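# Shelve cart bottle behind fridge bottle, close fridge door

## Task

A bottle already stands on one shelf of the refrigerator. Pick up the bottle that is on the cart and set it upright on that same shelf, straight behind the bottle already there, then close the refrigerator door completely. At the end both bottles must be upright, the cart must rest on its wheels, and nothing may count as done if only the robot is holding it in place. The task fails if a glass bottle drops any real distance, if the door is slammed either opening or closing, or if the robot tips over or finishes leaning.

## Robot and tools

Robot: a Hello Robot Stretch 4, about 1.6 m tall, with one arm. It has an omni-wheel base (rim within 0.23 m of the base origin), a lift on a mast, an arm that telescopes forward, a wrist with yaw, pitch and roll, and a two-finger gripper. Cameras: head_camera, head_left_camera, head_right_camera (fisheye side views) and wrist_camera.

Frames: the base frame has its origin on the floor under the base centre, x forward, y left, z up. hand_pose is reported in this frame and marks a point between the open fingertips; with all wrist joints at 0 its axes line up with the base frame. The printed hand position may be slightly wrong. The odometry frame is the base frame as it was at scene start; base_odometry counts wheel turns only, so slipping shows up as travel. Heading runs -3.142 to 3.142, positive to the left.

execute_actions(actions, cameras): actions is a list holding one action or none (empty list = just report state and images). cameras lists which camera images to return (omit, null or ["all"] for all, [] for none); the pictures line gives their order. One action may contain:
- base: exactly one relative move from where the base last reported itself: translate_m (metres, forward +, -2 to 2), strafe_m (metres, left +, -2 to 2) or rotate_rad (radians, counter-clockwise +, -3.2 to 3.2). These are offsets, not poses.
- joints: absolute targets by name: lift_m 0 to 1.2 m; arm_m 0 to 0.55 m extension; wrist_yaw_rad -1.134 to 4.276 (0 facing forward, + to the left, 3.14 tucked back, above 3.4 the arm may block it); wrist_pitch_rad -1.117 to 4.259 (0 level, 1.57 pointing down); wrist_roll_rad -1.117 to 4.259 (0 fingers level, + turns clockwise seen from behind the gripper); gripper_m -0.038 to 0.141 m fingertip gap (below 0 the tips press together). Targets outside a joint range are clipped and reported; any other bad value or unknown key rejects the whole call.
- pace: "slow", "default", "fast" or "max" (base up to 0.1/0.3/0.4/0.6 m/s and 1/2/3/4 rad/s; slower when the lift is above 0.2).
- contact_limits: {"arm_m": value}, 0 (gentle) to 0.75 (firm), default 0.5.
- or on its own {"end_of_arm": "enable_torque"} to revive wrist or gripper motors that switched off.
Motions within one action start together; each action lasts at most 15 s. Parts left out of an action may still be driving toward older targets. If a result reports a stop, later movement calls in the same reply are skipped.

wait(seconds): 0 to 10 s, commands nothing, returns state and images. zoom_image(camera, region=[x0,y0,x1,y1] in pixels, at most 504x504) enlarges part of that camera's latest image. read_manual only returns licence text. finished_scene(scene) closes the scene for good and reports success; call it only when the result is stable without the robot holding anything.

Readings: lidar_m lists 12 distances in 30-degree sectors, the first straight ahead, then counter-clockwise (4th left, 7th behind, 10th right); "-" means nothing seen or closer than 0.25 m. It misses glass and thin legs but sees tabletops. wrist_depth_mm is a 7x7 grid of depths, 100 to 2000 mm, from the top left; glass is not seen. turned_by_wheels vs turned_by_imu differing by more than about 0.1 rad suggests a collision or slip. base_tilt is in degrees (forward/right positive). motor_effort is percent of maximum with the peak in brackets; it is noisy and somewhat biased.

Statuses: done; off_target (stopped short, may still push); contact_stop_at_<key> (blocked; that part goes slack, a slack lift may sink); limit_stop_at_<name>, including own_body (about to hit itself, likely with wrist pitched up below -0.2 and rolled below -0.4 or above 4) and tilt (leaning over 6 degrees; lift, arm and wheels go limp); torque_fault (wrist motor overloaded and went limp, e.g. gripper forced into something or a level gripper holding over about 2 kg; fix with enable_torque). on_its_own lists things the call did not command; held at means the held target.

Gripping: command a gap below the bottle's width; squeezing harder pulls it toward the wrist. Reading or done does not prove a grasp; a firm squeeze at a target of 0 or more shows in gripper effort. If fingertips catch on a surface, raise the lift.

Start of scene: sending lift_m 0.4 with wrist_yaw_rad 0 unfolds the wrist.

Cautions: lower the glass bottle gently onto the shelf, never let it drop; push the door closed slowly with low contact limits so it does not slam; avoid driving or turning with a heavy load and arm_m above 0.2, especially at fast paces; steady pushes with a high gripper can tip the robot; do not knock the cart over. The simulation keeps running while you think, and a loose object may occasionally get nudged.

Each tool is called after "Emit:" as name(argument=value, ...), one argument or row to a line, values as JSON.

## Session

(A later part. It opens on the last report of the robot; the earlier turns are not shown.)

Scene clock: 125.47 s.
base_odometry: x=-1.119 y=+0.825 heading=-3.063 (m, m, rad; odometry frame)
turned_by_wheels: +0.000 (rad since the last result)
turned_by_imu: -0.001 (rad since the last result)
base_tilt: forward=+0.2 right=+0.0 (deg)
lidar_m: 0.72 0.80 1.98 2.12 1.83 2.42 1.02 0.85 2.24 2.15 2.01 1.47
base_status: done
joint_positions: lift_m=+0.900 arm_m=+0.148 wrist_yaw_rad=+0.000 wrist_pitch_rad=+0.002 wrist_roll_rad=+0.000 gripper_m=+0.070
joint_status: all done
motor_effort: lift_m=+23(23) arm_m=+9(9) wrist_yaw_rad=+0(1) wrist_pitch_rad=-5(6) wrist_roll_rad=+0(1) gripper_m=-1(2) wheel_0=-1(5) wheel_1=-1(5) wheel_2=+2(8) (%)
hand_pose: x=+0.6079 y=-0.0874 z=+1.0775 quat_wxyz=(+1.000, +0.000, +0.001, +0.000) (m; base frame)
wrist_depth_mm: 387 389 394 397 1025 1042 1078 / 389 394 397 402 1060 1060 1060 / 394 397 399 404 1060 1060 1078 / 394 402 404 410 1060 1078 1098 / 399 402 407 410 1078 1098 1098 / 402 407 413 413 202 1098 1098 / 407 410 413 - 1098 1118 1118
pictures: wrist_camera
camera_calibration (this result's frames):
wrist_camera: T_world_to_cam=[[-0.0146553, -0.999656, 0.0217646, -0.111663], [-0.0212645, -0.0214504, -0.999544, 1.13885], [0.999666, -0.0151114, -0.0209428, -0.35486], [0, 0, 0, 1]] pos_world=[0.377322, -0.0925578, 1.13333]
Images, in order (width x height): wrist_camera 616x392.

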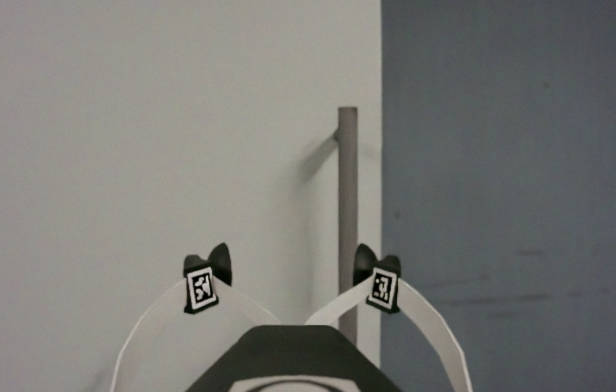

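Emit:
execute_actions(
  actions=[
    {"base":{"strafe_m":-0.05},"pace":"slow"},
  ],
  cameras=[],
)

Emit:
execute_actions(
  actions=[
    {"joints":{"arm_m":0.305},"pace":"slow","contact_limits":{"arm_m":0.2}},
  ],
  cameras=["wrist_camera"],
)

Emit:
execute_actions(
  actions=[
    {"joints":{"gripper_m":-0.035}},
  ],
  cameras=["wrist_camera"],
)

Scene clock: 133.43 s.
base_odometry: x=-1.123 y=+0.875 heading=-3.063 (m, m, rad; odometry frame)
turned_by_wheels: +0.000 (rad since the last result)
turned_by_imu: -0.001 (rad since the last result)
base_tilt: forward=+0.3 right=+0.0 (deg)
lidar_m: 0.72 0.79 1.96 2.19 1.91 2.42 0.94 0.82 2.24 2.12 2.00 1.46
base_status: done
joint_positions: lift_m=+0.900 arm_m=+0.148 wrist_yaw_rad=+0.000 wrist_pitch_rad=+0.002 wrist_roll_rad=+0.000 gripper_m=+0.070
joint_status: not commanded
motor_effort: lift_m=+23(23) arm_m=+9(9) wrist_yaw_rad=+1(0) wrist_pitch_rad=-5(5) wrist_roll_rad=+3(2) gripper_m=-2(0) wheel_0=+1(5) wheel_1=-2(6) wheel_2=+0(1) (%)
hand_pose: x=+0.6079 y=-0.0874 z=+1.0775 quat_wxyz=(+1.000, +0.000, +0.001, +0.000) (m; base frame)
wrist_depth_mm: 387 389 394 399 1025 1042 1060 / 387 394 397 402 1060 1060 1060 / 392 397 399 404 1060 1078 1078 / 397 402 404 410 1060 1098 1078 / 399 404 407 410 1078 1098 1098 / 404 404 413 413 203 1098 1118 / 407 410 413 - 1078 1098 1118
pictures: none
No camera images: the call's "cameras" was empty. Leave "cameras" out to get every camera's image.

Scene clock: 136.27 s.
base_odometry: x=-1.123 y=+0.875 heading=-3.063 (m, m, rad; odometry frame)
turned_by_wheels: +0.000 (rad since the last result)
turned_by_imu: -0.001 (rad since the last result)
base_tilt: forward=+0.2 right=+0.0 (deg)
lidar_m: 0.72 0.81 1.98 2.15 1.89 2.41 0.96 0.86 2.21 2.12 2.02 1.43
base_status: not commanded
joint_positions: lift_m=+0.900 arm_m=+0.303 wrist_yaw_rad=+0.000 wrist_pitch_rad=+0.002 wrist_roll_rad=+0.000 gripper_m=+0.070
joint_status: all done
motor_effort: lift_m=+23(23) arm_m=+9(9) wrist_yaw_rad=+1(1) wrist_pitch_rad=-5(5) wrist_roll_rad=+1(2) gripper_m=-3(2) wheel_0=+1(1) wheel_1=-2(2) wheel_2=+0(0) (%)
contact_limits: arm_m 0.2
hand_pose: x=+0.7628 y=-0.0874 z=+1.0775 quat_wxyz=(+1.000, +0.000, +0.001, +0.000) (m; base frame)
wrist_depth_mm: 237 240 242 245 878 904 904 / 239 242 245 246 904 891 904 / 242 243 247 249 891 917 904 / 244 246 249 251 917 931 917 / 246 249 251 252 904 931 931 / 248 249 252 191 204 931 946 / 250 251 254 - 931 946 946
pictures: wrist_camera
camera_calibration (this result's frames):
wrist_camera: T_world_to_cam=[[-0.0146565, -0.999656, 0.0217648, -0.109392], [-0.0212645, -0.0214506, -0.999544, 1.14214], [0.999666, -0.0151126, -0.0209428, -0.509736], [0, 0, 0, 1]] pos_world=[0.532249, -0.0925578, 1.13333]
Images, in order (width x height): wrist_camera 616x392.

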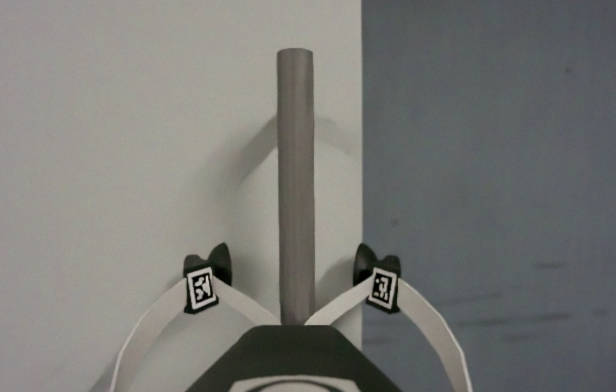

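Scene clock: 138.10 s.
base_odometry: x=-1.123 y=+0.875 heading=-3.062 (m, m, rad; odometry frame)
turned_by_wheels: +0.001 (rad since the last result)
turned_by_imu: -0.022 (rad since the last result)
base_tilt: forward=+0.3 right=+0.0 (deg)
lidar_m: 0.69 0.76 1.94 2.43 1.89 2.41 0.99 0.83 2.26 2.12 2.05 1.45
base_status: not commanded
joint_positions: lift_m=+0.900 arm_m=+0.305 wrist_yaw_rad=+0.013 wrist_pitch_rad=+0.002 wrist_roll_rad=+0.000 gripper_m=-0.034
joint_status: all done
on_its_own: wrist_yaw_rad is at rest, and its effort (-37) is outside its rest range (-13 to +13)
motor_effort: lift_m=+22(23) arm_m=-1(8) wrist_yaw_rad=-37(37) wrist_pitch_rad=-6(6) wrist_roll_rad=+2(2) gripper_m=-22(25) wheel_0=+0(7) wheel_1=-3(5) wheel_2=+15(15) (%)
hand_pose: x=+0.7658 y=-0.0836 z=+1.0774 quat_wxyz=(+1.000, +0.000, +0.001, +0.007) (m; base frame)
wrist_depth_mm: 229 232 235 237 878 891 904 / 231 234 236 238 878 891 904 / 233 236 238 241 891 904 904 / 235 238 240 243 904 917 917 / 237 240 242 195 904 917 931 / 239 241 183 184 182 917 931 / 241 243 246 - 931 931 946
pictures: wrist_camera
camera_calibration (this result's frames):
wrist_camera: T_world_to_cam=[[-0.00162073, -0.999762, 0.0217675, -0.115574], [-0.0211719, -0.0217283, -0.99954, 1.14213], [0.999775, -0.00208084, -0.0211316, -0.511431], [0, 0, 0, 1]] pos_world=[0.53531, -0.0917946, 1.13332]
Images, in order (width x height): wrist_camera 616x392.

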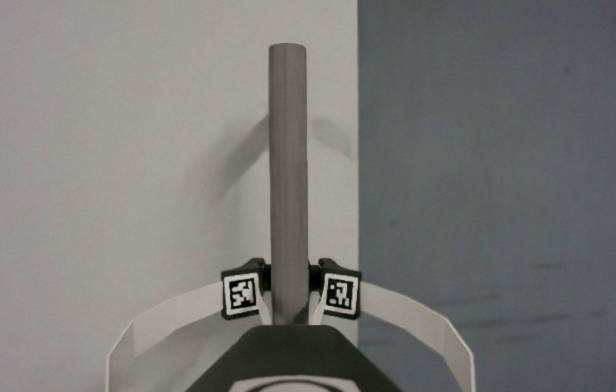

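Emit:
execute_actions(
  actions=[
    {"joints":{"arm_m":0.255},"pace":"slow","contact_limits":{"arm_m":0.75}},
  ],
  cameras=[],
)

Emit:
execute_actions(
  actions=[
    {"base":{"strafe_m":0.15},"joints":{"arm_m":0.05,"wrist_yaw_rad":-0.3},"pace":"slow"},
  ],
  cameras=["wrist_camera"],
)

Emit:
execute_actions(
  actions=[
    {"base":{"translate_m":-0.14},"pace":"slow"},
  ],
  cameras=["wrist_camera"],
)

Emit:
execute_actions(
  actions=[
    {"base":{"strafe_m":0.22},"joints":{"wrist_yaw_rad":-0.65},"pace":"slow"},
  ],
)

Scene clock: 148.23 s.
base_odometry: x=-1.123 y=+0.875 heading=-3.064 (m, m, rad; odometry frame)
turned_by_wheels: -0.002 (rad since the last result)
turned_by_imu: +0.046 (rad since the last result)
base_tilt: forward=+0.3 right=+0.0 (deg)
lidar_m: 0.67 0.80 2.07 1.91 1.88 2.39 0.90 0.85 2.21 2.14 1.98 1.46
base_status: not commanded
joint_positions: lift_m=+0.900 arm_m=+0.255 wrist_yaw_rad=-0.008 wrist_pitch_rad=+0.002 wrist_roll_rad=-0.001 gripper_m=-0.035
joint_status: all done
on_its_own: wrist_yaw_rad is at rest, and its effort (+24) is outside its rest range (-13 to +13)
motor_effort: lift_m=+19(23) arm_m=+3(24) wrist_yaw_rad=+24(86) wrist_pitch_rad=-4(58) wrist_roll_rad=+3(3) gripper_m=-13(27) wheel_0=-6(10) wheel_1=-2(10) wheel_2=-4(32) (%)
contact_limits: arm_m 0.75
hand_pose: x=+0.7133 y=-0.0897 z=+1.0778 quat_wxyz=(+1.000, +0.000, +0.001, -0.004) (m; base frame)
wrist_depth_mm: 248 241 235 228 225 946 946 / 249 243 236 228 227 960 960 / 252 246 238 230 229 976 976 / 255 248 241 232 230 976 976 / 257 251 243 203 233 991 991 / 259 252 182 177 184 991 991 / 263 252 249 - 976 991 1008
pictures: none
No camera images: the call's "cameras" was empty. Leave "cameras" out to get every camera's image.

Scene clock: 151.57 s.
base_odometry: x=-1.111 y=+0.725 heading=-3.062 (m, m, rad; odometry frame)
turned_by_wheels: +0.002 (rad since the last result)
turned_by_imu: +0.003 (rad since the last result)
base_tilt: forward=+0.2 right=+0.0 (deg)
lidar_m: 0.44 0.75 2.09 1.73 1.74 2.35 1.11 0.90 2.38 2.28 1.96 0.43
base_status: done
joint_positions: lift_m=+0.900 arm_m=+0.052 wrist_yaw_rad=-0.278 wrist_pitch_rad=+0.002 wrist_roll_rad=+0.000 gripper_m=-0.035
joint_status: wrist_yaw_rad off_target (ended at -0.278, target -0.300); the others done
on_its_own: wrist_yaw_rad is at rest, and its effort (-63) is outside its rest range (-13 to +13)
motor_effort: lift_m=+19(19) arm_m=-14(14) wrist_yaw_rad=-63(62) wrist_pitch_rad=-6(6) wrist_roll_rad=+0(2) gripper_m=-15(19) wheel_0=+10(13) wheel_1=+2(11) wheel_2=+13(14) (%)
hand_pose: x=+0.4768 y=-0.1632 z=+1.0777 quat_wxyz=(+0.990, +0.000, +0.001, -0.138) (m; base frame)
wrist_depth_mm: 294 266 242 223 1308 1397 1537 / 297 267 245 222 1308 1430 1537 / 301 271 247 226 1336 1430 1576 / 303 273 249 229 1336 1430 1576 / 307 277 185 225 1336 1464 1576 / 310 270 177 189 223 1464 1618 / 317 279 264 - 1366 1499 1618
pictures: wrist_camera
camera_calibration (this result's frames):
wrist_camera: T_world_to_cam=[[-0.288235, -0.957319, 0.0214739, -0.0516669], [-0.0263922, -0.0144748, -0.999547, 1.13825], [0.957196, -0.288671, -0.0210936, -0.249182], [0, 0, 0, 1]] pos_world=[0.253665, -0.104917, 1.13359]
Images, in order (width x height): wrist_camera 616x392.

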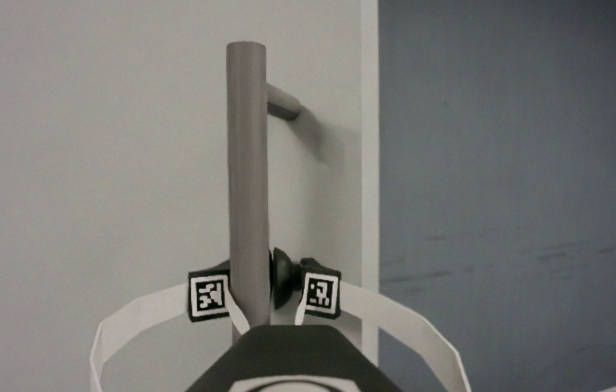

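Scene clock: 154.33 s.
torque_fault: wrist_yaw_rad switched itself off since the last result.
base_odometry: x=-0.972 y=+0.736 heading=-3.062 (m, m, rad; odometry frame)
turned_by_wheels: +0.000 (rad since the last result)
turned_by_imu: +0.005 (rad since the last result)
base_tilt: forward=+0.2 right=-0.1 (deg)
lidar_m: 0.46 0.90 2.29 1.71 1.72 2.22 0.98 0.80 2.37 2.30 2.14 1.00
base_status: done
joint_positions: lift_m=+0.900 arm_m=+0.052 wrist_yaw_rad=+0.340 wrist_pitch_rad=+0.002 wrist_roll_rad=+0.000 gripper_m=-0.035
joint_status: not commanded
on_its_own: wrist_yaw_rad is off since a torque_fault, until you send "end_of_arm": "enable_torque" (your -0.300 is given up)
motor_effort: lift_m=+19(19) arm_m=-9(14) wrist_yaw_rad=+1(99) wrist_pitch_rad=-5(6) wrist_roll_rad=-1(0) gripper_m=-15(21) wheel_0=-1(15) wheel_1=-1(6) wheel_2=+1(28) (%)
hand_pose: x=+0.5236 y=+0.0139 z=+1.0778 quat_wxyz=(+0.986, +0.000, +0.001, +0.169) (m; base frame)
wrist_depth_mm: 1756 1576 1430 277 183 168 580 / 1756 1618 1464 182 185 169 585 / 1808 1618 1464 241 187 170 597 / 1808 1618 1499 244 189 173 597 / 1863 1661 1499 194 189 174 603 / 1863 1661 183 182 170 176 609 / 1863 1618 1576 - 181 178 615
pictures: wrist_camera
camera_calibration (this result's frames):
wrist_camera: T_world_to_cam=[[0.319775, -0.947256, 0.0212122, -0.18689], [-0.0129334, -0.0267495, -0.999558, 1.13527], [0.947405, 0.319359, -0.0208051, -0.246485], [0, 0, 0, 1]] pos_world=[0.307967, -0.0679476, 1.1336]
Images, in order (width x height): wrist_camera 616x392.

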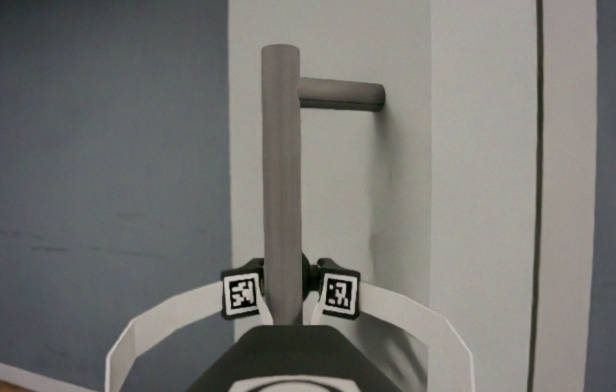

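Scene clock: 157.67 s.
base_odometry: x=-0.954 y=+0.517 heading=-3.062 (m, m, rad; odometry frame)
turned_by_wheels: +0.000 (rad since the last result)
turned_by_imu: +0.000 (rad since the last result)
base_tilt: forward=+0.2 right=+0.1 (deg)
lidar_m: 0.41 1.60 2.27 1.48 1.52 2.16 2.17 0.91 0.95 2.50 2.18 0.41
base_status: done
joint_positions: lift_m=+0.900 arm_m=+0.051 wrist_yaw_rad=+0.148 wrist_pitch_rad=+0.002 wrist_roll_rad=+0.000 gripper_m=-0.035
joint_status: wrist_yaw_rad torque_fault (moved -0.193 of -0.990)
on_its_own: wrist_yaw_rad is off since a torque_fault, until you send "end_of_arm": "enable_torque" (your -0.650 is given up)
motor_effort: lift_m=+19(19) arm_m=-8(9) wrist_yaw_rad=+1(3) wrist_pitch_rad=-6(6) wrist_roll_rad=+1(1) gripper_m=-14(15) wheel_0=+0(5) wheel_1=+0(4) wheel_2=-1(2) (%)
hand_pose: x=+0.5205 y=-0.0440 z=+1.0777 quat_wxyz=(+0.997, +0.000, +0.001, +0.074) (m; base frame)
wrist_depth_mm: 1430 1397 1336 124 156 111 - / 1430 1397 1336 125 139 112 - / 1430 1397 1366 125 170 113 - / 1464 1430 1366 126 171 113 - / 1464 1464 1366 128 172 114 - / 1537 1430 182 128 164 114 - / 1537 1464 1430 - 161 111 -
pictures: head_camera, head_left_camera, head_right_camera, wrist_camera
camera_calibration (this result's frames):
wrist_camera: T_world_to_cam=[[0.132519, -0.99095, 0.0213602, -0.145365], [-0.0180107, -0.0239541, -0.999551, 1.13637], [0.991017, 0.132074, -0.0210221, -0.255741], [0, 0, 0, 1]] pos_world=[0.293174, -0.0830517, 1.13359]
Images, in order (width x height): head_camera 420x560, head_left_camera 420x672, head_right_camera 420x672, wrist_camera 616x392.

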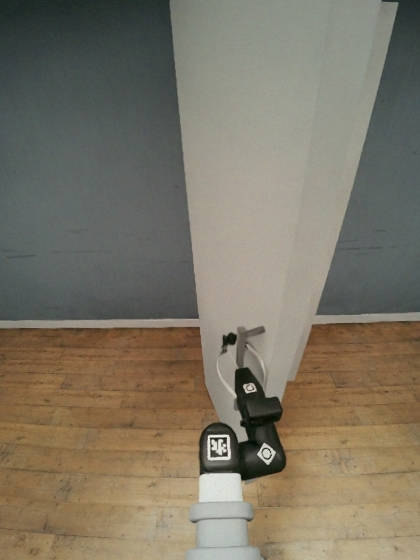

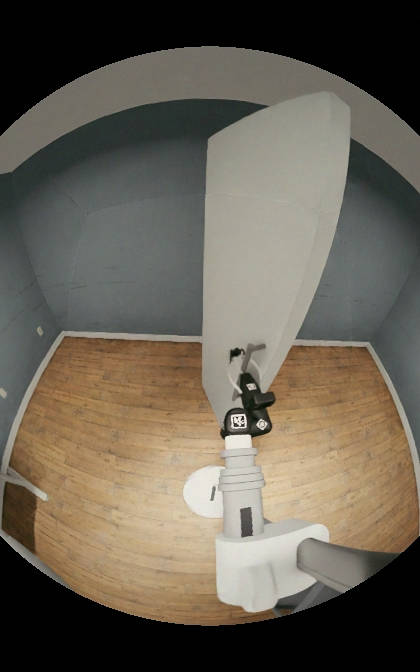

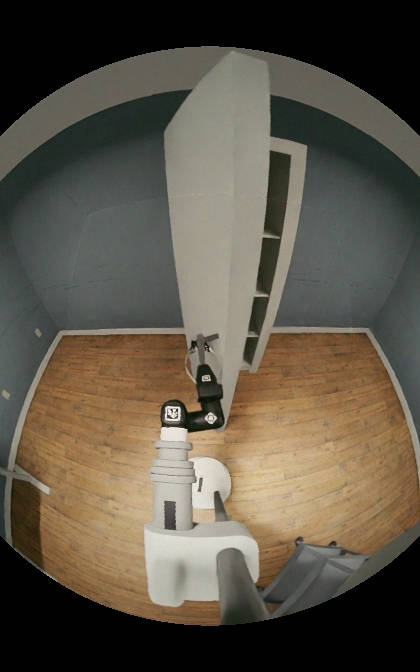

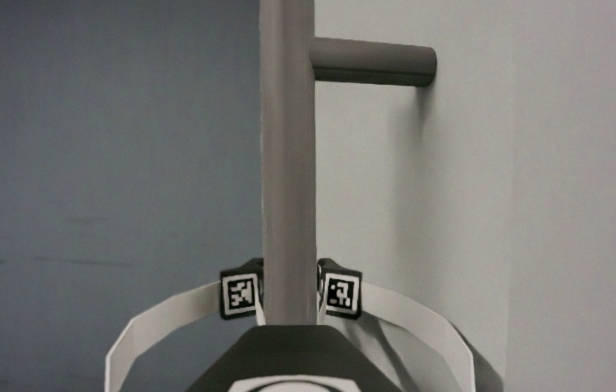

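Emit:
execute_actions(
  actions=[
    {"end_of_arm":"enable_torque"},
  ],
  cameras=[],
)

Emit:
execute_actions(
  actions=[
    {"joints":{"gripper_m":0.025},"pace":"slow"},
  ],
  cameras=["wrist_camera"],
)

Emit:
execute_actions(
  actions=[
    {"base":{"translate_m":-0.17},"pace":"slow"},
  ],
)

Scene clock: 166.43 s.
base_odometry: x=-0.954 y=+0.517 heading=-3.062 (m, m, rad; odometry frame)
turned_by_wheels: +0.000 (rad since the last result)
turned_by_imu: -0.001 (rad since the last result)
base_tilt: forward=+0.2 right=-0.1 (deg)
lidar_m: 0.41 1.64 2.28 1.47 1.48 2.16 2.16 0.93 0.95 2.51 2.15 0.42
base_status: not commanded
joint_positions: lift_m=+0.900 arm_m=+0.051 wrist_yaw_rad=+0.148 wrist_pitch_rad=+0.002 wrist_roll_rad=+0.000 gripper_m=-0.035
joint_status: not commanded
end_of_arm: enable_torque: each motor that was off is on again
on_its_own: wrist_yaw_rad is held at +0.148, not at your -0.650, since a torque_fault
motor_effort: lift_m=+19(19) arm_m=-8(7) wrist_yaw_rad=+1(1) wrist_pitch_rad=-6(5) wrist_roll_rad=+0(0) gripper_m=-15(14) wheel_0=+0(0) wheel_1=+0(0) wheel_2=-1(1) (%)
hand_pose: x=+0.5205 y=-0.0440 z=+1.0777 quat_wxyz=(+0.997, +0.000, +0.001, +0.074) (m; base frame)
wrist_depth_mm: 1430 1366 1336 123 155 111 - / 1464 1366 1336 124 139 112 - / 1430 1397 1366 125 170 113 - / 1464 1397 1366 126 171 113 - / 1464 1430 1397 128 172 114 - / 1499 1430 181 128 164 114 - / 1499 1464 1430 - 162 111 -
pictures: none
No camera images: the call's "cameras" was empty. Leave "cameras" out to get every camera's image.

Scene clock: 168.57 s.
base_odometry: x=-0.954 y=+0.517 heading=-3.062 (m, m, rad; odometry frame)
turned_by_wheels: +0.000 (rad since the last result)
turned_by_imu: -0.001 (rad since the last result)
base_tilt: forward=+0.2 right=-0.1 (deg)
lidar_m: 0.40 1.64 2.29 1.49 1.51 2.14 2.17 0.95 0.94 2.50 2.13 0.42
base_status: not commanded
joint_positions: lift_m=+0.900 arm_m=+0.051 wrist_yaw_rad=+0.145 wrist_pitch_rad=+0.002 wrist_roll_rad=+0.000 gripper_m=+0.025
joint_status: all done
on_its_own: wrist_yaw_rad is held at +0.148, not at your -0.650, since a torque_fault
motor_effort: lift_m=+19(19) arm_m=-6(7) wrist_yaw_rad=+10(14) wrist_pitch_rad=-6(5) wrist_roll_rad=-2(2) gripper_m=-1(15) wheel_0=+0(0) wheel_1=+0(0) wheel_2=-3(3) (%)
hand_pose: x=+0.5200 y=-0.0449 z=+1.0777 quat_wxyz=(+0.997, +0.000, +0.001, +0.072) (m; base frame)
wrist_depth_mm: 1430 1397 1308 125 165 119 - / 1430 1397 1336 126 140 120 - / 1430 1397 1366 127 181 121 - / 1464 1430 1366 129 182 122 - / 1499 1430 1366 130 183 122 - / 1499 1430 193 130 172 122 - / 1499 1430 1430 - 172 117 -
pictures: wrist_camera
camera_calibration (this result's frames):
wrist_camera: T_world_to_cam=[[0.129614, -0.991333, 0.0214331, -0.144756], [-0.0180289, -0.023968, -0.99955, 1.13637], [0.991401, 0.129169, -0.0209793, -0.255555], [0, 0, 0, 1]] pos_world=[0.292607, -0.0832555, 1.1336]
Images, in order (width x height): wrist_camera 616x392.

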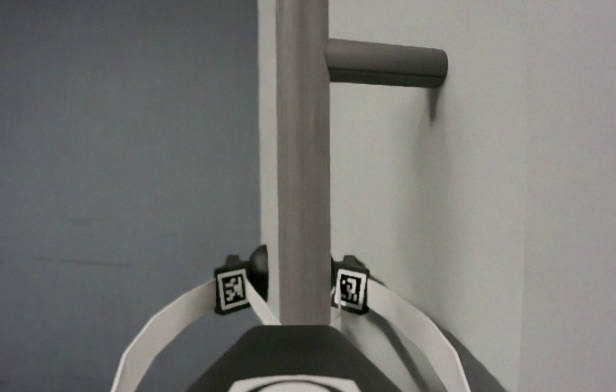

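Scene clock: 171.57 s.
base_odometry: x=-0.785 y=+0.531 heading=-3.062 (m, m, rad; odometry frame)
turned_by_wheels: +0.000 (rad since the last result)
turned_by_imu: +0.000 (rad since the last result)
base_tilt: forward=+0.3 right=+0.0 (deg)
lidar_m: 0.56 1.81 2.28 1.43 1.51 2.06 1.97 0.85 0.81 2.52 2.38 1.21
base_status: done
joint_positions: lift_m=+0.900 arm_m=+0.051 wrist_yaw_rad=+0.147 wrist_pitch_rad=+0.002 wrist_roll_rad=+0.000 gripper_m=+0.025
joint_status: not commanded
on_its_own: wrist_yaw_rad is held at +0.148, not at your -0.650, since a torque_fault
motor_effort: lift_m=+20(19) arm_m=-6(5) wrist_yaw_rad=+2(13) wrist_pitch_rad=-5(5) wrist_roll_rad=-2(1) gripper_m=-4(6) wheel_0=-1(4) wheel_1=-1(5) wheel_2=+2(7) (%)
hand_pose: x=+0.5201 y=-0.0442 z=+1.0777 quat_wxyz=(+0.997, +0.000, +0.001, +0.074) (m; base frame)
wrist_depth_mm: 1661 1576 1499 445 265 1098 820 / 1618 1618 1537 449 267 1025 820 / 1618 1576 1537 297 270 1078 831 / 1708 1618 1537 332 272 1118 1336 / 1708 1618 1537 300 274 1025 1366 / 1708 1618 191 213 273 1118 1366 / 1756 1618 1618 - 279 991 1397
pictures: head_camera, head_left_camera, head_right_camera, wrist_camera
camera_calibration (this result's frames):
wrist_camera: T_world_to_cam=[[0.13204, -0.991013, 0.0214331, -0.145295], [-0.0179924, -0.024015, -0.99955, 1.13636], [0.991081, 0.131595, -0.0210016, -0.25546], [0, 0, 0, 1]] pos_world=[0.292812, -0.0830821, 1.13359]
Images, in order (width x height): head_camera 420x560, head_left_camera 420x672, head_right_camera 420x672, wrist_camera 616x392.

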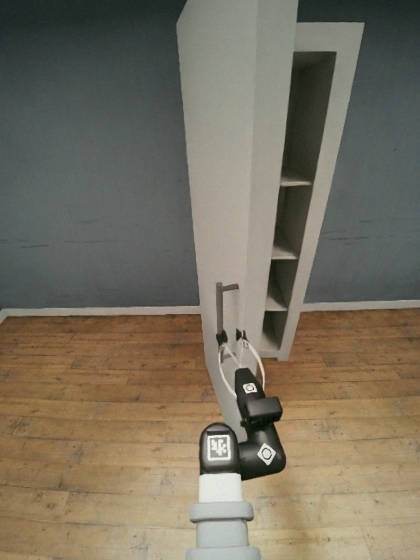

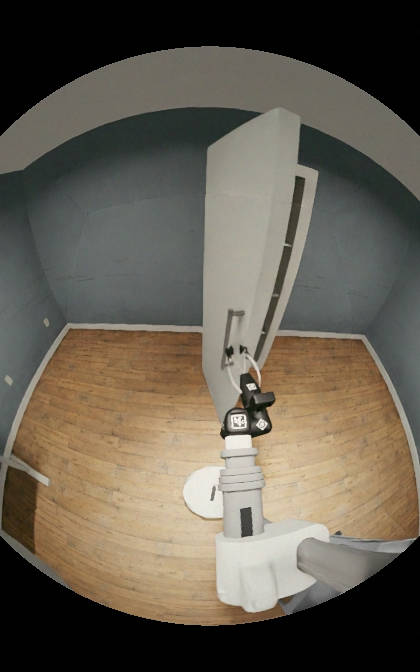

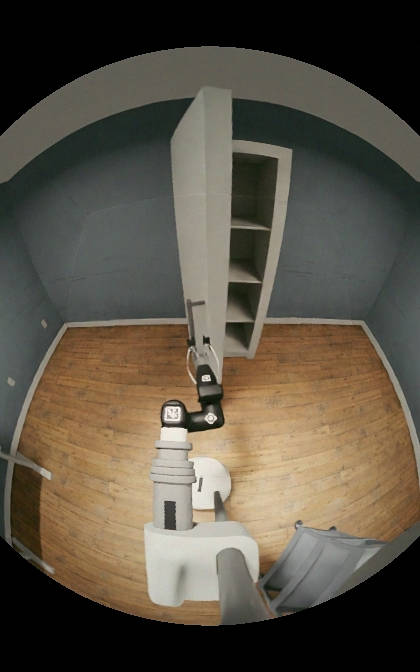

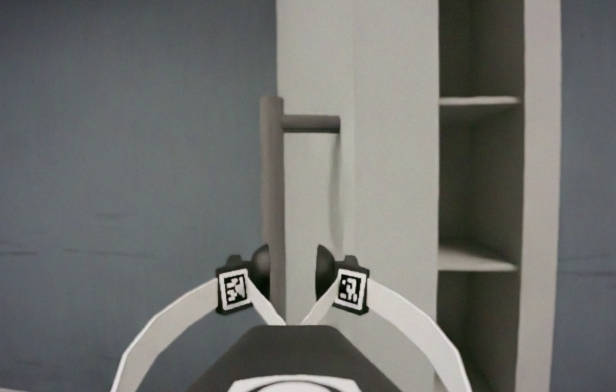

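Emit:
execute_actions(
  actions=[
    {"base":{"translate_m":-0.08},"joints":{"wrist_yaw_rad":0,"gripper_m":0.0,"lift_m":0.55}},
  ],
  cameras=[],
)

Emit:
execute_actions(
  actions=[
    {"base":{"strafe_m":-0.3}},
  ],
)

Scene clock: 191.10 s.
base_odometry: x=-0.705 y=+0.537 heading=-3.062 (m, m, rad; odometry frame)
turned_by_wheels: +0.000 (rad since the last result)
turned_by_imu: -0.001 (rad since the last result)
base_tilt: forward=+0.2 right=+0.0 (deg)
lidar_m: 0.63 1.92 2.31 1.42 1.51 1.97 1.90 0.80 0.76 2.51 2.51 1.28
base_status: done
joint_positions: lift_m=+0.550 arm_m=+0.051 wrist_yaw_rad=+0.000 wrist_pitch_rad=+0.002 wrist_roll_rad=+0.000 gripper_m=+0.000
joint_status: all done
motor_effort: lift_m=+18(18) arm_m=-6(6) wrist_yaw_rad=+0(0) wrist_pitch_rad=-6(6) wrist_roll_rad=+0(2) gripper_m=-3(5) wheel_0=+0(5) wheel_1=+0(4) wheel_2=+0(8) (%)
hand_pose: x=+0.5104 y=-0.0873 z=+0.7278 quat_wxyz=(+1.000, +0.000, +0.001, +0.000) (m; base frame)
wrist_depth_mm: 1537 1537 597 364 1229 1537 1537 / 1576 1537 597 368 1430 1576 1537 / 1537 1576 1576 373 1308 1576 1576 / 1576 1576 1576 377 1464 1618 1576 / 1576 1576 1618 370 1255 1618 1618 / 1576 1618 187 194 1042 1618 1618 / 1576 1430 1576 - 1229 1537 1537
pictures: none
No camera images: the call's "cameras" was empty. Leave "cameras" out to get every camera's image.

Scene clock: 193.43 s.
base_odometry: x=-0.729 y=+0.836 heading=-3.062 (m, m, rad; odometry frame)
turned_by_wheels: +0.000 (rad since the last result)
turned_by_imu: -0.002 (rad since the last result)
base_tilt: forward=+0.3 right=+0.0 (deg)
lidar_m: 0.68 0.65 2.61 1.74 1.80 1.98 0.70 0.54 0.61 2.18 2.31 1.86
base_status: done
joint_positions: lift_m=+0.550 arm_m=+0.051 wrist_yaw_rad=+0.000 wrist_pitch_rad=+0.002 wrist_roll_rad=+0.000 gripper_m=+0.000
joint_status: not commanded
motor_effort: lift_m=+19(19) arm_m=-6(5) wrist_yaw_rad=+0(0) wrist_pitch_rad=-5(6) wrist_roll_rad=+0(0) gripper_m=-3(4) wheel_0=-1(8) wheel_1=+1(8) wheel_2=+1(1) (%)
hand_pose: x=+0.5104 y=-0.0873 z=+0.7278 quat_wxyz=(+1.000, +0.000, +0.001, +0.000) (m; base frame)
wrist_depth_mm: 370 960 1308 1205 1576 1537 1537 / 373 960 1397 1430 1537 1537 1537 / 377 946 1366 1308 1576 1576 1537 / 375 917 1430 1430 1537 1576 1618 / 370 904 1205 991 1618 1618 1618 / 373 715 187 194 1618 1618 1576 / 377 504 1308 - 1464 1576 1537
pictures: head_camera, head_left_camera, head_right_camera, wrist_camera
camera_calibration (this result's frames):
wrist_camera: T_world_to_cam=[[-0.0144673, -0.999666, 0.0214333, -0.105281], [-0.0213217, -0.0211222, -0.99955, 0.787304], [0.999668, -0.0149178, -0.021009, -0.26471], [0, 0, 0, 1]] pos_world=[0.279885, -0.0925653, 0.783645]
Images, in order (width x height): head_camera 420x560, head_left_camera 420x672, head_right_camera 420x672, wrist_camera 616x392.

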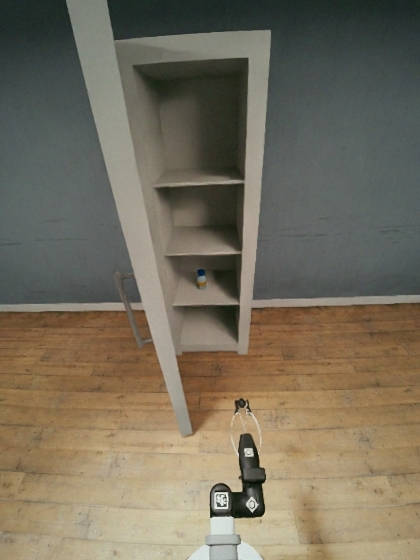

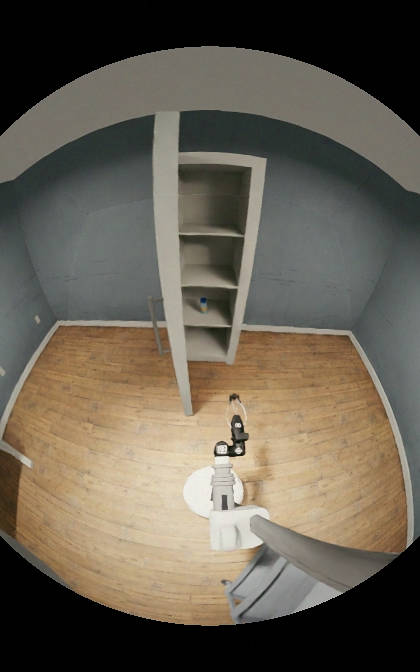

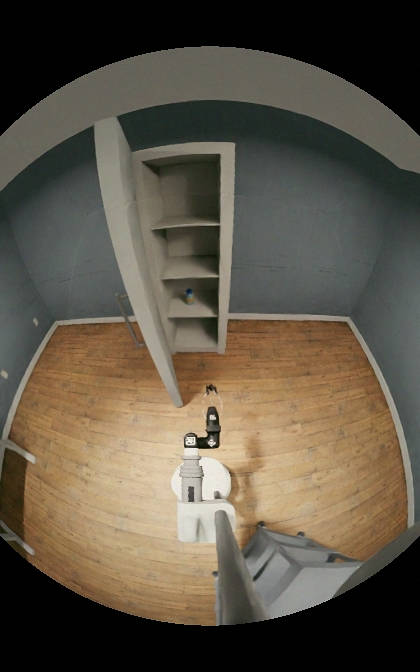

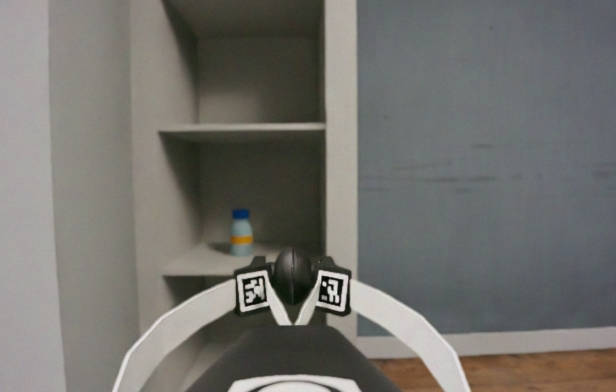

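Emit:
execute_actions(
  actions=[
    {"base":{"translate_m":0.15},"joints":{"arm_m":0.5}},
  ],
  cameras=[],
)

Emit:
execute_actions(
  actions=[
    {"base":{"strafe_m":0.3},"pace":"slow"},
  ],
  cameras=["head_camera","head_left_camera"],
)

Scene clock: 202.47 s.
base_odometry: x=-0.878 y=+0.824 heading=-3.062 (m, m, rad; odometry frame)
turned_by_wheels: +0.000 (rad since the last result)
turned_by_imu: -0.002 (rad since the last result)
base_tilt: forward=+0.2 right=+0.0 (deg)
lidar_m: 1.10 0.50 2.44 1.74 1.78 2.13 0.84 0.66 2.30 2.19 2.28 1.70
base_status: done
joint_positions: lift_m=+0.550 arm_m=+0.498 wrist_yaw_rad=+0.000 wrist_pitch_rad=+0.002 wrist_roll_rad=+0.000 gripper_m=+0.000
joint_status: all done
motor_effort: lift_m=+19(19) arm_m=+10(9) wrist_yaw_rad=+0(1) wrist_pitch_rad=-5(6) wrist_roll_rad=+1(2) gripper_m=-3(3) wheel_0=+1(5) wheel_1=+0(5) wheel_2=+0(9) (%)
hand_pose: x=+0.9578 y=-0.0874 z=+0.7278 quat_wxyz=(+1.000, +0.000, +0.001, +0.000) (m; base frame)
wrist_depth_mm: 512 741 788 798 366 931 931 / 466 480 492 500 373 931 946 / 539 768 820 809 375 946 931 / 535 798 820 820 375 960 960 / 530 798 820 715 379 960 960 / 530 654 187 195 379 976 976 / 488 466 530 - 387 976 991
pictures: none
No camera images: the call's "cameras" was empty. Leave "cameras" out to get every camera's image.

Scene clock: 206.60 s.
base_odometry: x=-0.854 y=+0.525 heading=-3.064 (m, m, rad; odometry frame)
turned_by_wheels: -0.003 (rad since the last result)
turned_by_imu: -0.003 (rad since the last result)
base_tilt: forward=+0.2 right=+0.1 (deg)
lidar_m: 0.44 0.50 2.27 1.45 1.48 2.10 2.04 0.87 0.87 2.51 2.30 1.16
base_status: done
joint_positions: lift_m=+0.550 arm_m=+0.498 wrist_yaw_rad=+0.000 wrist_pitch_rad=+0.002 wrist_roll_rad=+0.000 gripper_m=+0.000
joint_status: not commanded
motor_effort: lift_m=+19(19) arm_m=+8(9) wrist_yaw_rad=+1(1) wrist_pitch_rad=-5(5) wrist_roll_rad=+0(1) gripper_m=-6(5) wheel_0=-17(17) wheel_1=-2(6) wheel_2=-13(13) (%)
hand_pose: x=+0.9579 y=-0.0874 z=+0.7278 quat_wxyz=(+1.000, +0.000, +0.001, +0.000) (m; base frame)
wrist_depth_mm: 174 264 375 798 809 691 517 / 175 265 377 500 500 500 480 / 175 266 382 820 831 759 525 / 175 266 384 831 842 759 525 / 175 264 389 842 831 759 530 / 173 244 187 194 574 661 525 / 172 211 394 - 462 500 477
pictures: head_camera, head_left_camera
Images, in order (width x height): head_camera 420x560, head_left_camera 420x672.

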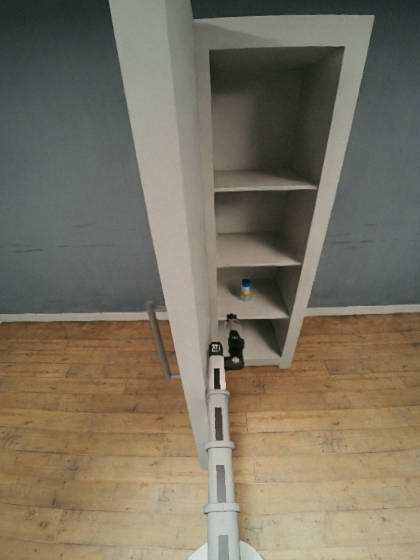

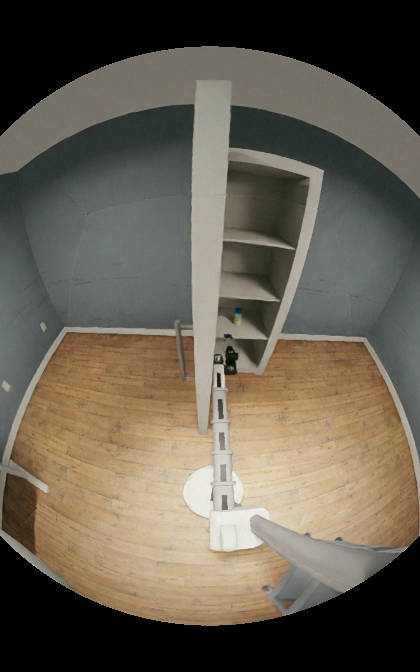

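Emit:
execute_actions(
  actions=[
    {"base":{"strafe_m":-0.25},"joints":{"arm_m":0.1,"gripper_m":0.11,"lift_m":0.42}},
  ],
  cameras=[],
)

Emit:
execute_actions(
  actions=[
    {"base":{"translate_m":0.3},"pace":"slow"},
  ],
)

Scene clock: 218.97 s.
base_odometry: x=-0.874 y=+0.775 heading=-3.064 (m, m, rad; odometry frame)
turned_by_wheels: +0.000 (rad since the last result)
turned_by_imu: -0.002 (rad since the last result)
base_tilt: forward=+0.2 right=+0.0 (deg)
lidar_m: 1.05 0.55 2.43 1.71 1.77 2.12 0.91 0.67 1.06 2.26 2.30 1.14
base_status: done
joint_positions: lift_m=+0.420 arm_m=+0.102 wrist_yaw_rad=+0.000 wrist_pitch_rad=+0.002 wrist_roll_rad=+0.000 gripper_m=+0.110
joint_status: all done
motor_effort: lift_m=+18(18) arm_m=-9(7) wrist_yaw_rad=+1(1) wrist_pitch_rad=-6(6) wrist_roll_rad=-1(0) gripper_m=+0(7) wheel_0=-1(14) wheel_1=+2(7) wheel_2=-1(11) (%)
hand_pose: x=+0.5609 y=-0.0875 z=+0.5978 quat_wxyz=(+1.000, +0.000, +0.001, +0.000) (m; base frame)
wrist_depth_mm: 549 759 1205 1205 1336 1336 1366 / 549 768 1025 1025 1366 1366 1336 / 549 778 1205 1229 1336 1366 1366 / 549 778 1182 1229 1397 1366 1366 / 544 788 1229 1255 788 1366 1397 / 539 715 1160 1255 788 1397 1397 / 535 750 1042 - 1205 1281 1281
pictures: none
No camera images: the call's "cameras" was empty. Leave "cameras" out to get every camera's image.

Scene clock: 223.23 s.
base_odometry: x=-1.173 y=+0.751 heading=-3.064 (m, m, rad; odometry frame)
turned_by_wheels: +0.000 (rad since the last result)
turned_by_imu: -0.002 (rad since the last result)
base_tilt: forward=+0.2 right=+0.0 (deg)
lidar_m: 0.78 0.40 0.30 1.99 1.79 2.44 1.13 0.93 2.35 2.27 1.84 0.80
base_status: done
joint_positions: lift_m=+0.420 arm_m=+0.102 wrist_yaw_rad=+0.000 wrist_pitch_rad=+0.002 wrist_roll_rad=+0.000 gripper_m=+0.110
joint_status: not commanded
motor_effort: lift_m=+18(18) arm_m=-9(8) wrist_yaw_rad=+2(2) wrist_pitch_rad=-6(6) wrist_roll_rad=+0(0) gripper_m=-1(1) wheel_0=+1(4) wheel_1=+0(4) wheel_2=-2(5) (%)
hand_pose: x=+0.5609 y=-0.0875 z=+0.5978 quat_wxyz=(+1.000, +0.000, +0.001, +0.000) (m; base frame)
wrist_depth_mm: 473 615 627 634 473 1025 1025 / 473 715 904 904 480 1042 1042 / 480 723 917 904 488 1042 1060 / 477 715 931 917 488 1060 1078 / 480 603 603 603 484 1060 1078 / 480 615 931 931 488 1078 1098 / 484 654 946 - 492 1078 1098
pictures: head_camera, head_left_camera, head_right_camera, wrist_camera
camera_calibration (this result's frames):
wrist_camera: T_world_to_cam=[[-0.0148516, -0.999659, 0.0214697, -0.101682], [-0.0213748, -0.0211497, -0.999548, 0.65851], [0.999661, -0.0153038, -0.0210534, -0.317929], [0, 0, 0, 1]] pos_world=[0.330387, -0.0925857, 0.653702]
Images, in order (width x height): head_camera 420x560, head_left_camera 420x672, head_right_camera 420x672, wrist_camera 616x392.

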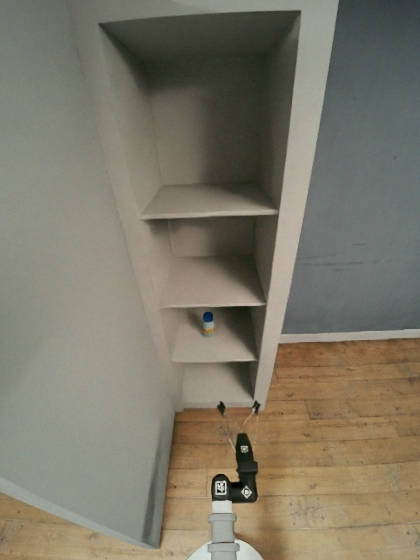

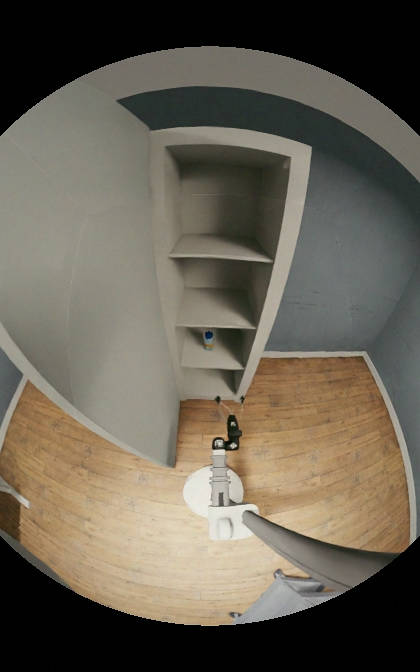

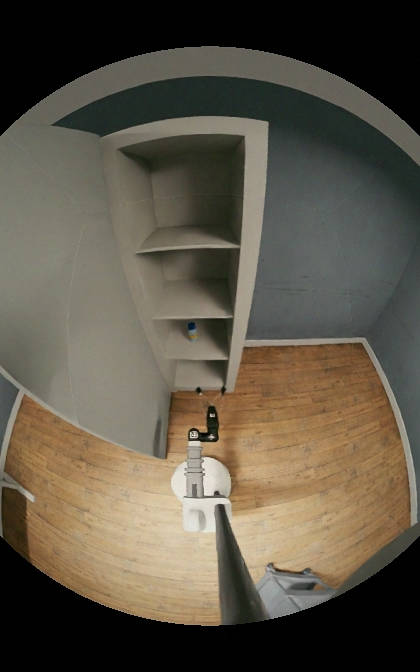

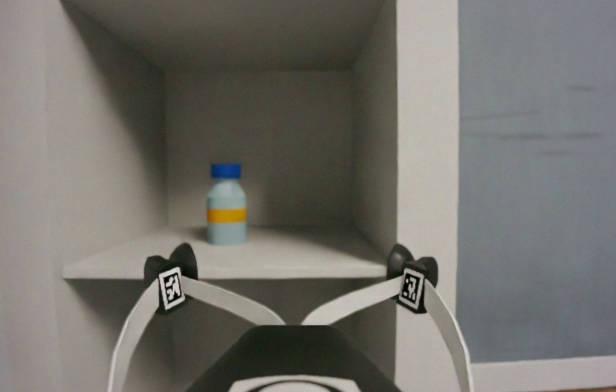

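Emit:
execute_actions(
  actions=[
    {"base":{"rotate_rad":0.121},"joints":{"lift_m":0.445},"pace":"slow"},
  ],
  cameras=[],
)

Emit:
execute_actions(
  actions=[
    {"joints":{"arm_m":0.4}},
  ],
  cameras=["wrist_camera"],
)

Scene clock: 230.07 s.
base_odometry: x=-1.173 y=+0.751 heading=-2.943 (m, m, rad; odometry frame)
turned_by_wheels: +0.121 (rad since the last result)
turned_by_imu: +0.119 (rad since the last result)
base_tilt: forward=+0.2 right=+0.0 (deg)
lidar_m: 0.74 0.34 0.31 1.77 1.83 2.38 1.02 0.93 2.29 2.26 1.70 0.80
base_status: done
joint_positions: lift_m=+0.445 arm_m=+0.102 wrist_yaw_rad=+0.000 wrist_pitch_rad=+0.002 wrist_roll_rad=+0.000 gripper_m=+0.110
joint_status: all done
motor_effort: lift_m=+23(23) arm_m=-9(9) wrist_yaw_rad=+2(1) wrist_pitch_rad=-6(6) wrist_roll_rad=-1(1) gripper_m=+1(0) wheel_0=-2(2) wheel_1=-1(4) wheel_2=+0(4) (%)
hand_pose: x=+0.5609 y=-0.0875 z=+0.6224 quat_wxyz=(+1.000, +0.000, +0.001, +0.000) (m; base frame)
wrist_depth_mm: 404 492 564 569 574 436 946 / 407 496 778 891 831 439 960 / 410 500 854 917 891 442 960 / 410 500 854 904 891 445 976 / 407 504 715 661 707 452 976 / 404 508 647 500 500 455 991 / 404 517 699 - 917 459 991
pictures: none
No camera images: the call's "cameras" was empty. Leave "cameras" out to get every camera's image.

Scene clock: 232.07 s.
base_odometry: x=-1.173 y=+0.751 heading=-2.943 (m, m, rad; odometry frame)
turned_by_wheels: +0.000 (rad since the last result)
turned_by_imu: +0.000 (rad since the last result)
base_tilt: forward=+0.2 right=+0.0 (deg)
lidar_m: 0.73 0.35 0.31 1.76 1.84 2.37 1.01 0.95 2.28 2.26 1.71 0.81
base_status: not commanded
joint_positions: lift_m=+0.445 arm_m=+0.398 wrist_yaw_rad=+0.000 wrist_pitch_rad=+0.002 wrist_roll_rad=+0.000 gripper_m=+0.110
joint_status: all done
motor_effort: lift_m=+23(23) arm_m=+9(7) wrist_yaw_rad=+0(1) wrist_pitch_rad=-6(6) wrist_roll_rad=+2(1) gripper_m=+0(1) wheel_0=-2(2) wheel_1=-1(1) wheel_2=+0(0) (%)
hand_pose: x=+0.8578 y=-0.0874 z=+0.6224 quat_wxyz=(+1.000, +0.000, +0.001, +0.000) (m; base frame)
wrist_depth_mm: 297 415 564 569 569 525 362 / 297 418 615 603 585 559 366 / 298 421 621 609 597 559 366 / 300 421 627 609 603 564 368 / 298 394 634 362 597 544 366 / 297 353 353 355 347 402 353 / 281 285 306 - 301 281 286
pictures: wrist_camera
camera_calibration (this result's frames):
wrist_camera: T_world_to_cam=[[-0.014649, -0.999662, 0.0214679, -0.0979148], [-0.0212484, -0.0211542, -0.99955, 0.689353], [0.999667, -0.0150985, -0.0209313, -0.614279], [0, 0, 0, 1]] pos_world=[0.627288, -0.0925738, 0.678287]
Images, in order (width x height): wrist_camera 616x392.

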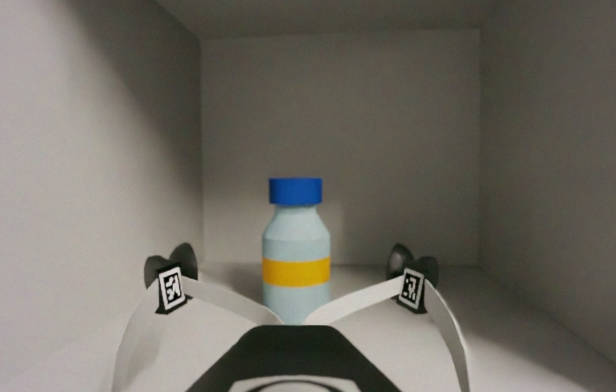

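Emit:
execute_actions(
  actions=[
    {"base":{"translate_m":0.14},"pace":"slow"},
  ],
  cameras=["wrist_camera","head_left_camera"],
)

Scene clock: 238.37 s.
base_odometry: x=-1.310 y=+0.724 heading=-2.943 (m, m, rad; odometry frame)
turned_by_wheels: +0.000 (rad since the last result)
turned_by_imu: -0.002 (rad since the last result)
base_tilt: forward=+0.3 right=-0.1 (deg)
lidar_m: 0.66 0.34 0.25 0.26 1.77 2.54 1.10 1.10 2.30 2.26 1.52 0.61
base_status: done
joint_positions: lift_m=+0.445 arm_m=+0.398 wrist_yaw_rad=+0.000 wrist_pitch_rad=+0.002 wrist_roll_rad=+0.000 gripper_m=+0.110
joint_status: not commanded
motor_effort: lift_m=+23(23) arm_m=+9(9) wrist_yaw_rad=+0(0) wrist_pitch_rad=-5(5) wrist_roll_rad=+2(0) gripper_m=+0(0) wheel_0=+1(2) wheel_1=+1(3) wheel_2=-1(6) (%)
hand_pose: x=+0.8578 y=-0.0874 z=+0.6224 quat_wxyz=(+1.000, +0.000, +0.001, +0.000) (m; base frame)
wrist_depth_mm: 271 379 473 462 449 439 397 / 273 384 477 466 452 442 399 / 274 384 480 469 459 445 402 / 274 384 484 221 462 452 404 / 273 364 488 224 462 455 402 / 273 342 238 211 347 402 366 / 265 285 306 - 303 281 285
pictures: head_left_camera, wrist_camera
camera_calibration (this result's frames):
wrist_camera: T_world_to_cam=[[-0.0146491, -0.999662, 0.0214679, -0.0979147], [-0.0212485, -0.0211541, -0.99955, 0.689353], [0.999667, -0.0150987, -0.0209315, -0.614281], [0, 0, 0, 1]] pos_world=[0.62729, -0.0925738, 0.678287]
Images, in order (width x height): head_left_camera 420x672, wrist_camera 616x392.

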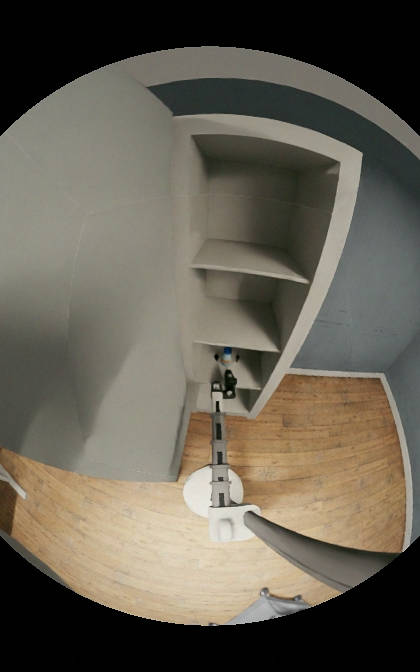

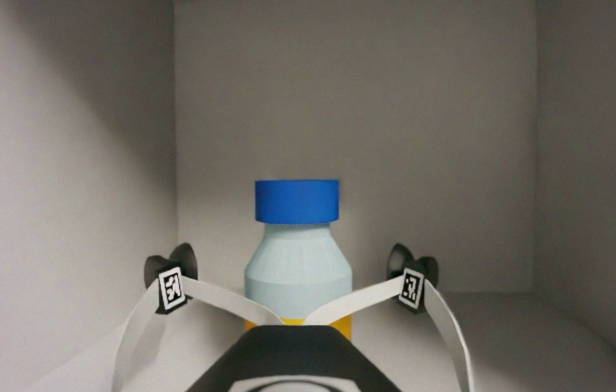

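Emit:
execute_actions(
  actions=[
    {"joints":{"arm_m":0.418,"lift_m":0.428},"pace":"slow"},
  ],
  cameras=[],
)

Emit:
execute_actions(
  actions=[
    {"joints":{"gripper_m":0.02}},
  ],
  cameras=[],
)

Emit:
execute_actions(
  actions=[
    {"joints":{"lift_m":0.45},"pace":"slow"},
  ],
  cameras=["wrist_camera"],
)

Scene clock: 248.33 s.
base_odometry: x=-1.310 y=+0.724 heading=-2.943 (m, m, rad; odometry frame)
turned_by_wheels: +0.000 (rad since the last result)
turned_by_imu: -0.001 (rad since the last result)
base_tilt: forward=+0.2 right=-0.1 (deg)
lidar_m: 0.64 0.32 0.25 0.27 1.86 2.50 1.08 1.09 2.31 2.28 1.52 0.65
base_status: not commanded
joint_positions: lift_m=+0.428 arm_m=+0.416 wrist_yaw_rad=+0.000 wrist_pitch_rad=+0.002 wrist_roll_rad=+0.000 gripper_m=+0.110
joint_status: all done
motor_effort: lift_m=+18(20) arm_m=+9(8) wrist_yaw_rad=+1(1) wrist_pitch_rad=-5(5) wrist_roll_rad=-1(0) gripper_m=-1(0) wheel_0=+2(2) wheel_1=+1(1) wheel_2=-1(1) (%)
hand_pose: x=+0.8758 y=-0.0874 z=+0.6059 quat_wxyz=(+1.000, +0.000, +0.001, +0.000) (m; base frame)
wrist_depth_mm: 267 377 455 442 433 424 402 / 270 377 459 445 436 427 404 / 271 379 462 449 442 430 407 / 271 379 466 204 442 433 410 / 271 359 469 197 445 436 407 / 270 320 210 193 306 357 349 / 250 252 271 - 268 249 259
pictures: none
No camera images: the call's "cameras" was empty. Leave "cameras" out to get every camera's image.

Scene clock: 250.07 s.
base_odometry: x=-1.310 y=+0.724 heading=-2.943 (m, m, rad; odometry frame)
turned_by_wheels: +0.000 (rad since the last result)
turned_by_imu: -0.001 (rad since the last result)
base_tilt: forward=+0.2 right=+0.0 (deg)
lidar_m: 0.65 0.33 0.25 0.32 1.82 2.53 1.11 1.09 2.33 2.28 1.53 0.63
base_status: not commanded
joint_positions: lift_m=+0.428 arm_m=+0.416 wrist_yaw_rad=+0.000 wrist_pitch_rad=+0.002 wrist_roll_rad=+0.000 gripper_m=+0.020
joint_status: all done
motor_effort: lift_m=+18(18) arm_m=+9(9) wrist_yaw_rad=+0(4) wrist_pitch_rad=-6(5) wrist_roll_rad=+0(2) gripper_m=-19(18) wheel_0=+1(2) wheel_1=+1(1) wheel_2=-1(1) (%)
hand_pose: x=+0.8759 y=-0.0874 z=+0.6058 quat_wxyz=(+1.000, +0.000, +0.001, +0.000) (m; base frame)
wrist_depth_mm: 267 377 455 442 433 424 399 / 270 377 455 445 436 427 404 / 271 379 462 449 439 427 407 / 271 382 469 189 442 433 407 / 270 379 206 184 445 436 407 / 268 179 186 179 193 353 349 / 250 253 263 - 267 249 259
pictures: none
No camera images: the call's "cameras" was empty. Leave "cameras" out to get every camera's image.

Scene clock: 251.00 s.
base_odometry: x=-1.310 y=+0.724 heading=-2.943 (m, m, rad; odometry frame)
turned_by_wheels: +0.000 (rad since the last result)
turned_by_imu: +0.000 (rad since the last result)
base_tilt: forward=+0.2 right=+0.0 (deg)
lidar_m: 0.65 0.32 0.26 0.28 1.85 2.54 1.12 1.06 2.27 2.26 1.49 0.66
base_status: not commanded
joint_positions: lift_m=+0.450 arm_m=+0.416 wrist_yaw_rad=+0.000 wrist_pitch_rad=+0.006 wrist_roll_rad=+0.000 gripper_m=+0.020
joint_status: all done
motor_effort: lift_m=+25(28) arm_m=+9(9) wrist_yaw_rad=+0(0) wrist_pitch_rad=-17(19) wrist_roll_rad=+0(1) gripper_m=-18(18) wheel_0=+1(1) wheel_1=+1(1) wheel_2=-1(1) (%)
hand_pose: x=+0.8759 y=-0.0874 z=+0.6260 quat_wxyz=(+1.000, +0.000, +0.003, +0.000) (m; base frame)
wrist_depth_mm: 267 377 452 442 433 421 399 / 270 379 459 445 436 424 402 / 271 382 462 449 439 430 407 / 270 382 466 189 442 433 407 / 270 379 206 184 445 436 410 / 270 319 186 178 193 397 370 / 265 287 298 - 304 283 286
pictures: wrist_camera
camera_calibration (this result's frames):
wrist_camera: T_world_to_cam=[[-0.0145052, -0.999659, 0.0217276, -0.0980023], [-0.0256025, -0.0213514, -0.999444, 0.69708], [0.999567, -0.0150534, -0.0252841, -0.629411], [0, 0, 0, 1]] pos_world=[0.645564, -0.0925601, 0.682907]
Images, in order (width x height): wrist_camera 616x392.

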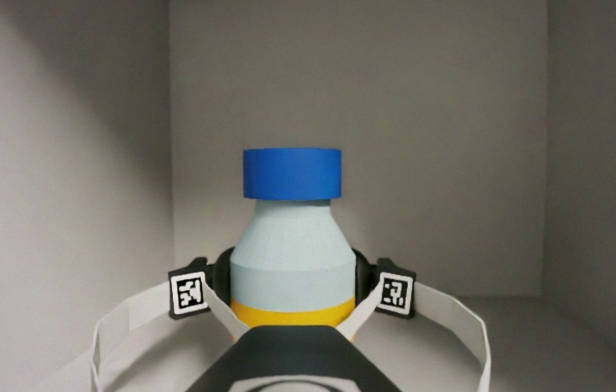

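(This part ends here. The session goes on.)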